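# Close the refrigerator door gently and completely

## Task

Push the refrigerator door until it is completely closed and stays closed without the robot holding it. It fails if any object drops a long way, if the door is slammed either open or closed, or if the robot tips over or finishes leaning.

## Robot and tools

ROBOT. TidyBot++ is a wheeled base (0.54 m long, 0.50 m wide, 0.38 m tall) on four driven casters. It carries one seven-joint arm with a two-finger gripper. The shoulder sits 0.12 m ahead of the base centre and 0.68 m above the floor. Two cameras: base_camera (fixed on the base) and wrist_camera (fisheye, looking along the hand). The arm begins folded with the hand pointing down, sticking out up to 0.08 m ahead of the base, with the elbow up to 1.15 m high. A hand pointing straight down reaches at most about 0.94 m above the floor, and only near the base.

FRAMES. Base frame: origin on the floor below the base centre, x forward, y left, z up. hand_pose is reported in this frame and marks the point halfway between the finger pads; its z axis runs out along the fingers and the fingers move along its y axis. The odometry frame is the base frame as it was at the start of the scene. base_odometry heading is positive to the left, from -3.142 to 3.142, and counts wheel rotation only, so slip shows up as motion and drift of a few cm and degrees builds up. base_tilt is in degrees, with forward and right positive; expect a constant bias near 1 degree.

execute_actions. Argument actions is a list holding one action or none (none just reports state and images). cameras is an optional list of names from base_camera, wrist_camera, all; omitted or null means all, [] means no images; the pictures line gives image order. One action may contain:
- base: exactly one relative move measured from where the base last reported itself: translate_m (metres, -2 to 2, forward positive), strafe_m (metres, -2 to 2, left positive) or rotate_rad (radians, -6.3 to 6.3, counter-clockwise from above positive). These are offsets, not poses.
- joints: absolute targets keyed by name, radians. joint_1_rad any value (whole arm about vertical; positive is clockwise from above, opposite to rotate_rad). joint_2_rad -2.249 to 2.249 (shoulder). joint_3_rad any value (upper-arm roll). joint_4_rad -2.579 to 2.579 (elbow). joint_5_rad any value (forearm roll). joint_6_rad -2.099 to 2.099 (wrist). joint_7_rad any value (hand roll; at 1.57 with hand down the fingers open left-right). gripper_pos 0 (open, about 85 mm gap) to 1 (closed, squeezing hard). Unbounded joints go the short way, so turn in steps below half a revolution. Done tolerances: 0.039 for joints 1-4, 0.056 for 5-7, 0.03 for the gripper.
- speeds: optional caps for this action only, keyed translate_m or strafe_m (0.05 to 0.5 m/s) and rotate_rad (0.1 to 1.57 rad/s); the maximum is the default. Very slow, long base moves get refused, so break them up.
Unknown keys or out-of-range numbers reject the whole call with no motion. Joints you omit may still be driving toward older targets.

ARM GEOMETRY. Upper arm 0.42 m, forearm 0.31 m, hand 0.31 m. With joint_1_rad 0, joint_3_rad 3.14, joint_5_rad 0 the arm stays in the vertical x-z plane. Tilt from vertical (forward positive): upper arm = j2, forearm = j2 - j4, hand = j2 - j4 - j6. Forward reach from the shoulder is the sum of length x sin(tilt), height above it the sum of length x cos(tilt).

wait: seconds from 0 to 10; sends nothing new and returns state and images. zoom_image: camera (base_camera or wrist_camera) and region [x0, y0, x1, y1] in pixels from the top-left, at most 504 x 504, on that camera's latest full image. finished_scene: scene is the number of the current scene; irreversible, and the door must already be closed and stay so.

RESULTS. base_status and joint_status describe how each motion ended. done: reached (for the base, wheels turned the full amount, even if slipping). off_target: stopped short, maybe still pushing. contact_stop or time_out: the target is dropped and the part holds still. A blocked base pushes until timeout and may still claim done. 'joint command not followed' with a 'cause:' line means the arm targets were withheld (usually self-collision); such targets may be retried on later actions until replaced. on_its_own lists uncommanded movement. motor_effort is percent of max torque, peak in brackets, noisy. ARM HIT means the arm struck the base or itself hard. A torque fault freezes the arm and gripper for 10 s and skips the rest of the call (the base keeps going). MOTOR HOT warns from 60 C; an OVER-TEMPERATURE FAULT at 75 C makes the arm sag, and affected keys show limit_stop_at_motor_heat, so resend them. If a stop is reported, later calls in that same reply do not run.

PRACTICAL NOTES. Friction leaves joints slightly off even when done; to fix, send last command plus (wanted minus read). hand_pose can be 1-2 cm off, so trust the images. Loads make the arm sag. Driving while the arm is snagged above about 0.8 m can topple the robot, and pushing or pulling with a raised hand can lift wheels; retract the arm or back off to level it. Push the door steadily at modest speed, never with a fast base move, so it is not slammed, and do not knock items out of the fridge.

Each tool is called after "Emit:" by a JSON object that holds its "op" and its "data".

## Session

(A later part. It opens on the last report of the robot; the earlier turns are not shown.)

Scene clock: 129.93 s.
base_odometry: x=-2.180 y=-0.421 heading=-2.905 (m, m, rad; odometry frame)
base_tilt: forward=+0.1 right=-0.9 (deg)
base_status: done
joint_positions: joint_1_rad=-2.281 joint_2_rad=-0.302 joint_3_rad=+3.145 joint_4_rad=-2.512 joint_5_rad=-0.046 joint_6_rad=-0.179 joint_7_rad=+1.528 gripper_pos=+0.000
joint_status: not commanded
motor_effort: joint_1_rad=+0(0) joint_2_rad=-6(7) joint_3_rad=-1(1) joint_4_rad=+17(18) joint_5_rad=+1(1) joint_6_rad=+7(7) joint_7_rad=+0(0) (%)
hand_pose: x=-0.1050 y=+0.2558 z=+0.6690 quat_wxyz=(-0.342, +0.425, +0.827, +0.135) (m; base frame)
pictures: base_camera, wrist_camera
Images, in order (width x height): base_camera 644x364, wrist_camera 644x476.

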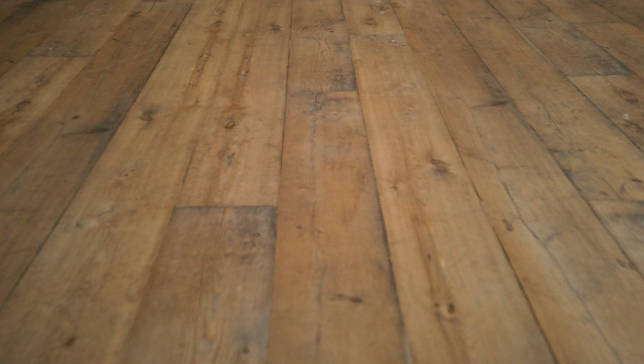

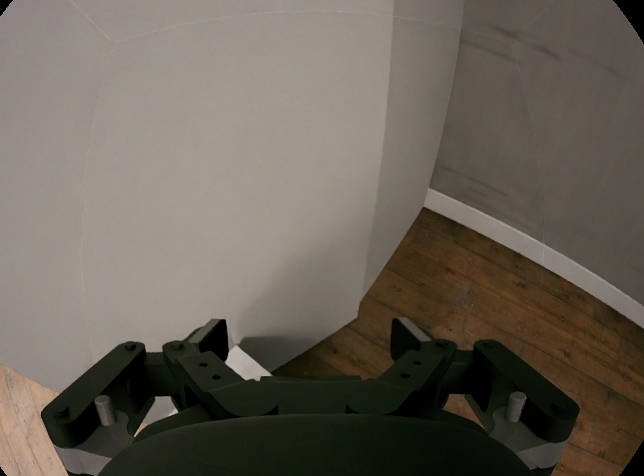

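Emit:
{"op": "execute_actions", "data": {"actions": [{"base":{"translate_m":-0.25},"speeds":{"translate_m":0.07},"joints":{"joint_1_rad":-2.55}}]}}

Emit:
{"op": "execute_actions", "data": {"actions": [{"base":{"strafe_m":0.2},"speeds":{"strafe_m":0.06}}]}}

Scene clock: 134.80 s.
base_odometry: x=-1.937 y=-0.362 heading=-2.905 (m, m, rad; odometry frame)
base_tilt: forward=+0.1 right=-1.0 (deg)
base_status: done
joint_positions: joint_1_rad=-2.532 joint_2_rad=-0.302 joint_3_rad=+3.145 joint_4_rad=-2.512 joint_5_rad=-0.046 joint_6_rad=-0.179 joint_7_rad=+1.528 gripper_pos=+0.000
joint_status: all done
motor_effort: joint_1_rad=+0(1) joint_2_rad=-6(7) joint_3_rad=-1(0) joint_4_rad=+17(18) joint_5_rad=+1(1) joint_6_rad=+7(7) joint_7_rad=+0(0) (%)
hand_pose: x=-0.1613 y=+0.1922 z=+0.6688 quat_wxyz=(-0.356, +0.318, +0.874, +0.091) (m; base frame)
pictures: base_camera, wrist_camera
Images, in order (width x height): base_camera 644x364, wrist_camera 644x476.

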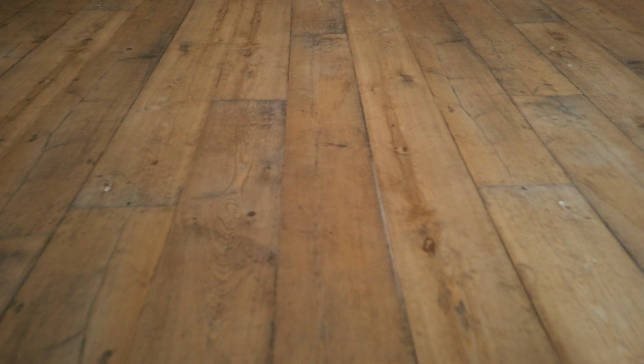

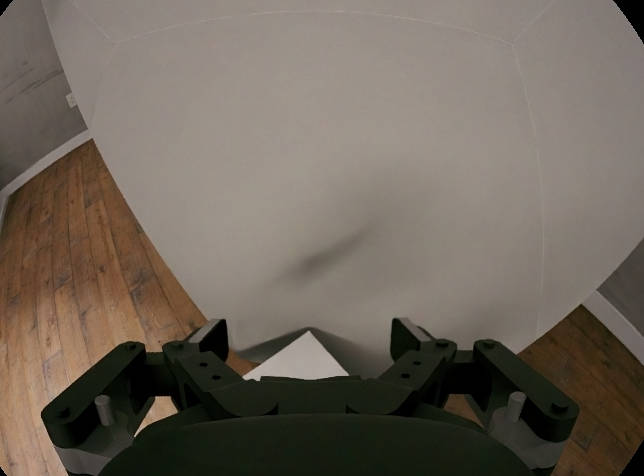

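Scene clock: 138.60 s.
base_odometry: x=-1.890 y=-0.557 heading=-2.905 (m, m, rad; odometry frame)
base_tilt: forward=+0.1 right=-1.0 (deg)
base_status: done
joint_positions: joint_1_rad=-2.532 joint_2_rad=-0.303 joint_3_rad=+3.145 joint_4_rad=-2.512 joint_5_rad=-0.046 joint_6_rad=-0.179 joint_7_rad=+1.528 gripper_pos=+0.000
joint_status: not commanded
motor_effort: joint_1_rad=+0(1) joint_2_rad=-6(7) joint_3_rad=-2(0) joint_4_rad=+17(18) joint_5_rad=+1(1) joint_6_rad=+7(7) joint_7_rad=+0(0) (%)
hand_pose: x=-0.1613 y=+0.1921 z=+0.6688 quat_wxyz=(-0.356, +0.318, +0.874, +0.091) (m; base frame)
pictures: base_camera, wrist_camera
Images, in order (width x height): base_camera 644x364, wrist_camera 644x476.

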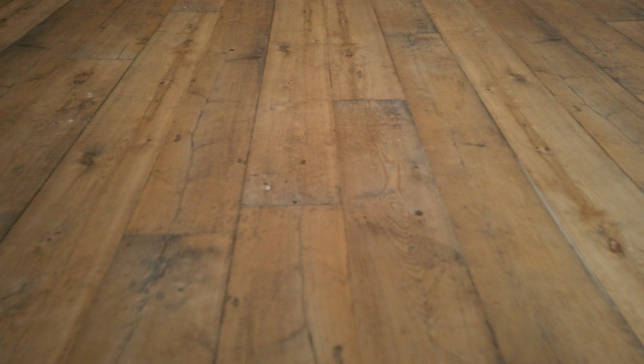

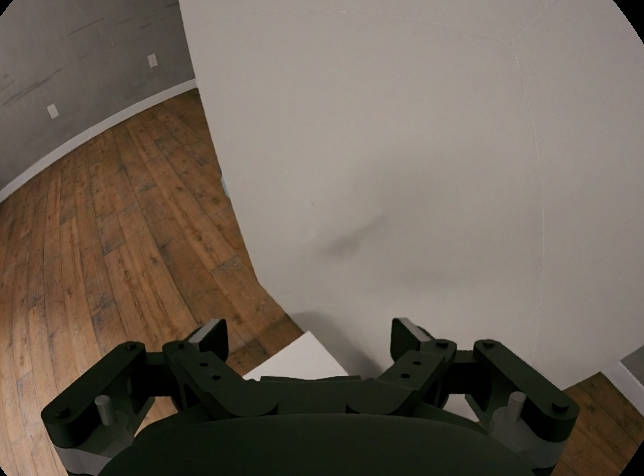

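Emit:
{"op": "execute_actions", "data": {"actions": [{"base":{"strafe_m":0.07},"speeds":{"strafe_m":0.05}}]}}

Scene clock: 140.83 s.
base_odometry: x=-1.873 y=-0.625 heading=-2.905 (m, m, rad; odometry frame)
base_tilt: forward=+0.2 right=-1.0 (deg)
base_status: done
joint_positions: joint_1_rad=-2.532 joint_2_rad=-0.303 joint_3_rad=+3.145 joint_4_rad=-2.512 joint_5_rad=-0.046 joint_6_rad=-0.179 joint_7_rad=+1.528 gripper_pos=+0.000
joint_status: not commanded
motor_effort: joint_1_rad=+0(0) joint_2_rad=-5(7) joint_3_rad=-1(1) joint_4_rad=+17(18) joint_5_rad=+1(1) joint_6_rad=+7(7) joint_7_rad=+0(0) (%)
hand_pose: x=-0.1613 y=+0.1921 z=+0.6688 quat_wxyz=(-0.356, +0.318, +0.874, +0.091) (m; base frame)
pictures: base_camera, wrist_camera
Images, in order (width x height): base_camera 644x364, wrist_camera 644x476.

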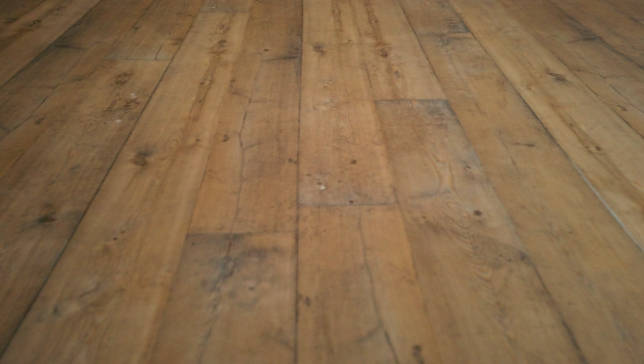

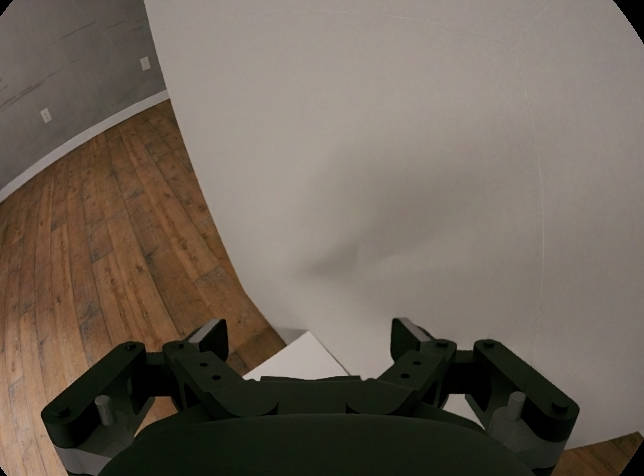

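Emit:
{"op": "execute_actions", "data": {"actions": [{"base":{"strafe_m":-0.15}}], "cameras": []}}

Emit:
{"op": "execute_actions", "data": {"actions": [{"base":{"translate_m":-0.8},"joints":{"joint_1_rad":-1.0}}]}}

Scene clock: 142.93 s.
base_odometry: x=-1.908 y=-0.479 heading=-2.904 (m, m, rad; odometry frame)
base_tilt: forward=+0.2 right=-0.9 (deg)
base_status: done
joint_positions: joint_1_rad=-2.532 joint_2_rad=-0.303 joint_3_rad=+3.145 joint_4_rad=-2.513 joint_5_rad=-0.046 joint_6_rad=-0.180 joint_7_rad=+1.528 gripper_pos=+0.000
joint_status: not commanded
motor_effort: joint_1_rad=+0(1) joint_2_rad=-6(7) joint_3_rad=-1(0) joint_4_rad=+17(18) joint_5_rad=+1(1) joint_6_rad=+7(7) joint_7_rad=+0(0) (%)
hand_pose: x=-0.1612 y=+0.1919 z=+0.6688 quat_wxyz=(-0.356, +0.318, +0.874, +0.091) (m; base frame)
pictures: none
No camera images: the call's "cameras" was empty. Leave "cameras" out to get every camera's image.

Scene clock: 145.87 s.
base_odometry: x=-1.131 y=-0.291 heading=-2.904 (m, m, rad; odometry frame)
base_tilt: forward=+0.2 right=-0.9 (deg)
base_status: done
joint_positions: joint_1_rad=-1.019 joint_2_rad=-0.303 joint_3_rad=+3.145 joint_4_rad=-2.513 joint_5_rad=-0.046 joint_6_rad=-0.180 joint_7_rad=+1.528 gripper_pos=+0.000
joint_status: all done
motor_effort: joint_1_rad=+0(1) joint_2_rad=-6(6) joint_3_rad=-2(1) joint_4_rad=+17(18) joint_5_rad=+1(1) joint_6_rad=+7(7) joint_7_rad=+0(0) (%)
hand_pose: x=+0.2943 y=+0.2908 z=+0.6687 quat_wxyz=(-0.196, +0.831, +0.418, +0.311) (m; base frame)
pictures: base_camera, wrist_camera
Images, in order (width x height): base_camera 644x364, wrist_camera 644x476.

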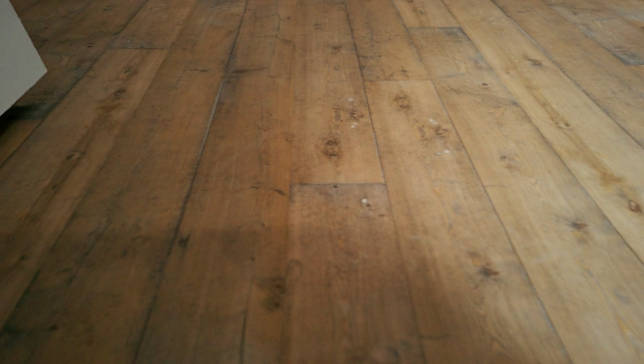

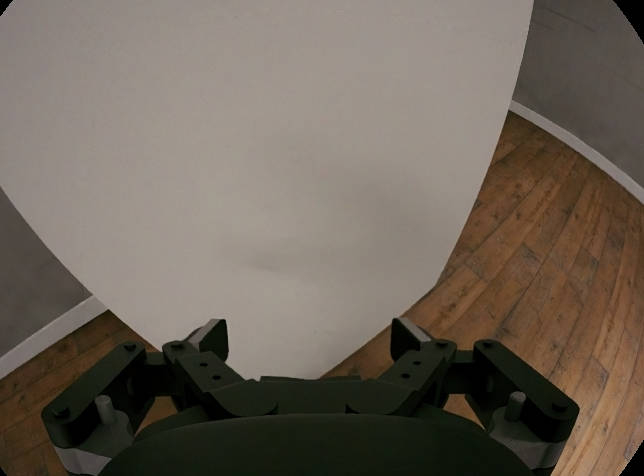

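Emit:
{"op": "execute_actions", "data": {"actions": [{"base":{"translate_m":-0.35},"joints":{"joint_1_rad":-0.6,"joint_6_rad":0.0}}]}}

Scene clock: 148.33 s.
base_odometry: x=-0.790 y=-0.208 heading=-2.904 (m, m, rad; odometry frame)
base_tilt: forward=+0.1 right=-0.9 (deg)
base_status: done
joint_positions: joint_1_rad=-0.619 joint_2_rad=-0.305 joint_3_rad=+3.145 joint_4_rad=-2.514 joint_5_rad=-0.046 joint_6_rad=-0.022 joint_7_rad=+1.528 gripper_pos=+0.000
joint_status: all done
motor_effort: joint_1_rad=+0(1) joint_2_rad=-6(7) joint_3_rad=-1(1) joint_4_rad=+18(19) joint_5_rad=+1(1) joint_6_rad=+8(8) joint_7_rad=+0(0) (%)
hand_pose: x=+0.4216 y=+0.2164 z=+0.7049 quat_wxyz=(-0.153, +0.867, +0.234, +0.412) (m; base frame)
pictures: base_camera, wrist_camera
Images, in order (width x height): base_camera 644x364, wrist_camera 644x476.

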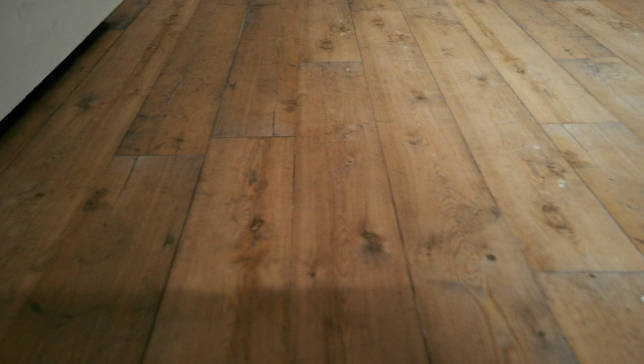

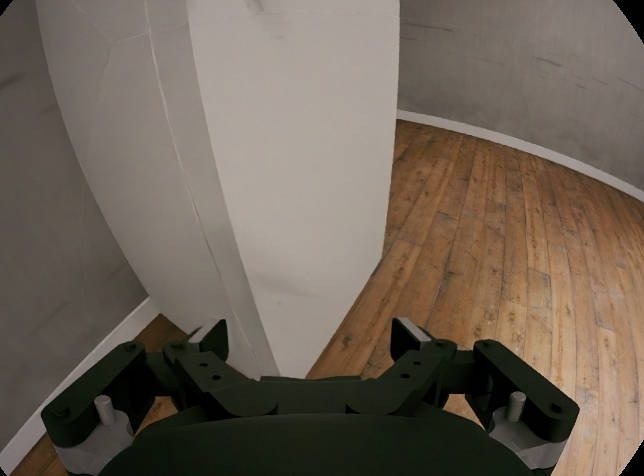

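Emit:
{"op": "execute_actions", "data": {"actions": [{"joints":{"joint_1_rad":0,"joint_6_rad":-0.85}}], "cameras": []}}

Emit:
{"op": "execute_actions", "data": {"actions": [{"base":{"translate_m":0.55}}], "cameras": []}}

Emit:
{"op": "execute_actions", "data": {"actions": [{"base":{"strafe_m":0.18},"speeds":{"strafe_m":0.06}}], "cameras": []}}

Emit:
{"op": "execute_actions", "data": {"actions": [{"base":{"strafe_m":-0.2}}]}}

Scene clock: 151.23 s.
base_odometry: x=-0.790 y=-0.208 heading=-2.904 (m, m, rad; odometry frame)
base_tilt: forward=+0.1 right=-0.8 (deg)
base_status: not commanded
joint_positions: joint_1_rad=-0.019 joint_2_rad=-0.305 joint_3_rad=+3.145 joint_4_rad=-2.514 joint_5_rad=-0.046 joint_6_rad=-0.832 joint_7_rad=+1.528 gripper_pos=+0.000
joint_status: all done
motor_effort: joint_1_rad=+0(1) joint_2_rad=-3(6) joint_3_rad=-1(1) joint_4_rad=+14(18) joint_5_rad=+1(0) joint_6_rad=+2(8) joint_7_rad=+0(0) (%)
hand_pose: x=+0.2764 y=+0.0148 z=+0.5864 quat_wxyz=(-0.020, +0.998, -0.028, +0.050) (m; base frame)
pictures: none
No camera images: the call's "cameras" was empty. Leave "cameras" out to get every camera's image.

Scene clock: 153.80 s.
base_odometry: x=-1.325 y=-0.338 heading=-2.903 (m, m, rad; odometry frame)
base_tilt: forward=+0.1 right=-0.9 (deg)
base_status: done
joint_positions: joint_1_rad=-0.019 joint_2_rad=-0.308 joint_3_rad=+3.145 joint_4_rad=-2.517 joint_5_rad=-0.046 joint_6_rad=-0.832 joint_7_rad=+1.528 gripper_pos=+0.000
joint_status: not commanded
motor_effort: joint_1_rad=+0(0) joint_2_rad=-3(5) joint_3_rad=-1(1) joint_4_rad=+14(15) joint_5_rad=+1(1) joint_6_rad=+1(3) joint_7_rad=+0(0) (%)
hand_pose: x=+0.2748 y=+0.0147 z=+0.5858 quat_wxyz=(-0.020, +0.998, -0.028, +0.049) (m; base frame)
pictures: none
No camera images: the call's "cameras" was empty. Leave "cameras" out to get every camera's image.

Scene clock: 159.93 s.
base_odometry: x=-1.283 y=-0.509 heading=-2.913 (m, m, rad; odometry frame)
base_tilt: forward=+0.1 right=-0.8 (deg)
base_status: strafe_m time_out (by the wheels' count: +0.176 of +0.180)
joint_positions: joint_1_rad=-0.019 joint_2_rad=-0.308 joint_3_rad=+3.144 joint_4_rad=-2.517 joint_5_rad=-0.046 joint_6_rad=-0.832 joint_7_rad=+1.528 gripper_pos=+0.000
joint_status: not commanded
motor_effort: joint_1_rad=+0(0) joint_2_rad=-2(4) joint_3_rad=-1(2) joint_4_rad=+14(15) joint_5_rad=+1(3) joint_6_rad=+2(2) joint_7_rad=+0(0) (%)
hand_pose: x=+0.2748 y=+0.0147 z=+0.5858 quat_wxyz=(-0.020, +0.998, -0.028, +0.049) (m; base frame)
pictures: none
No camera images: the call's "cameras" was empty. Leave "cameras" out to get every camera's image.

not run: a stop came earlier in this reply.

Blocked, so the door is firmly shut.

Emit:
{"op": "execute_actions", "data": {"actions": [{"base":{"strafe_m":-0.15}}], "cameras": []}}

Emit:
{"op": "finished_scene", "data": {"scene": 1}}

Scene clock: 162.07 s.
base_odometry: x=-1.317 y=-0.362 heading=-2.913 (m, m, rad; odometry frame)
base_tilt: forward=+0.2 right=-0.8 (deg)
base_status: done
joint_positions: joint_1_rad=-0.019 joint_2_rad=-0.308 joint_3_rad=+3.144 joint_4_rad=-2.517 joint_5_rad=-0.046 joint_6_rad=-0.832 joint_7_rad=+1.528 gripper_pos=+0.000
joint_status: not commanded
motor_effort: joint_1_rad=+0(0) joint_2_rad=-2(3) joint_3_rad=-1(1) joint_4_rad=+14(14) joint_5_rad=+1(0) joint_6_rad=+1(1) joint_7_rad=+0(0) (%)
hand_pose: x=+0.2748 y=+0.0147 z=+0.5858 quat_wxyz=(-0.020, +0.998, -0.028, +0.049) (m; base frame)
pictures: none
No camera images: the call's "cameras" was empty. Leave "cameras" out to get every camera's image.

The scene is finished: the task was done.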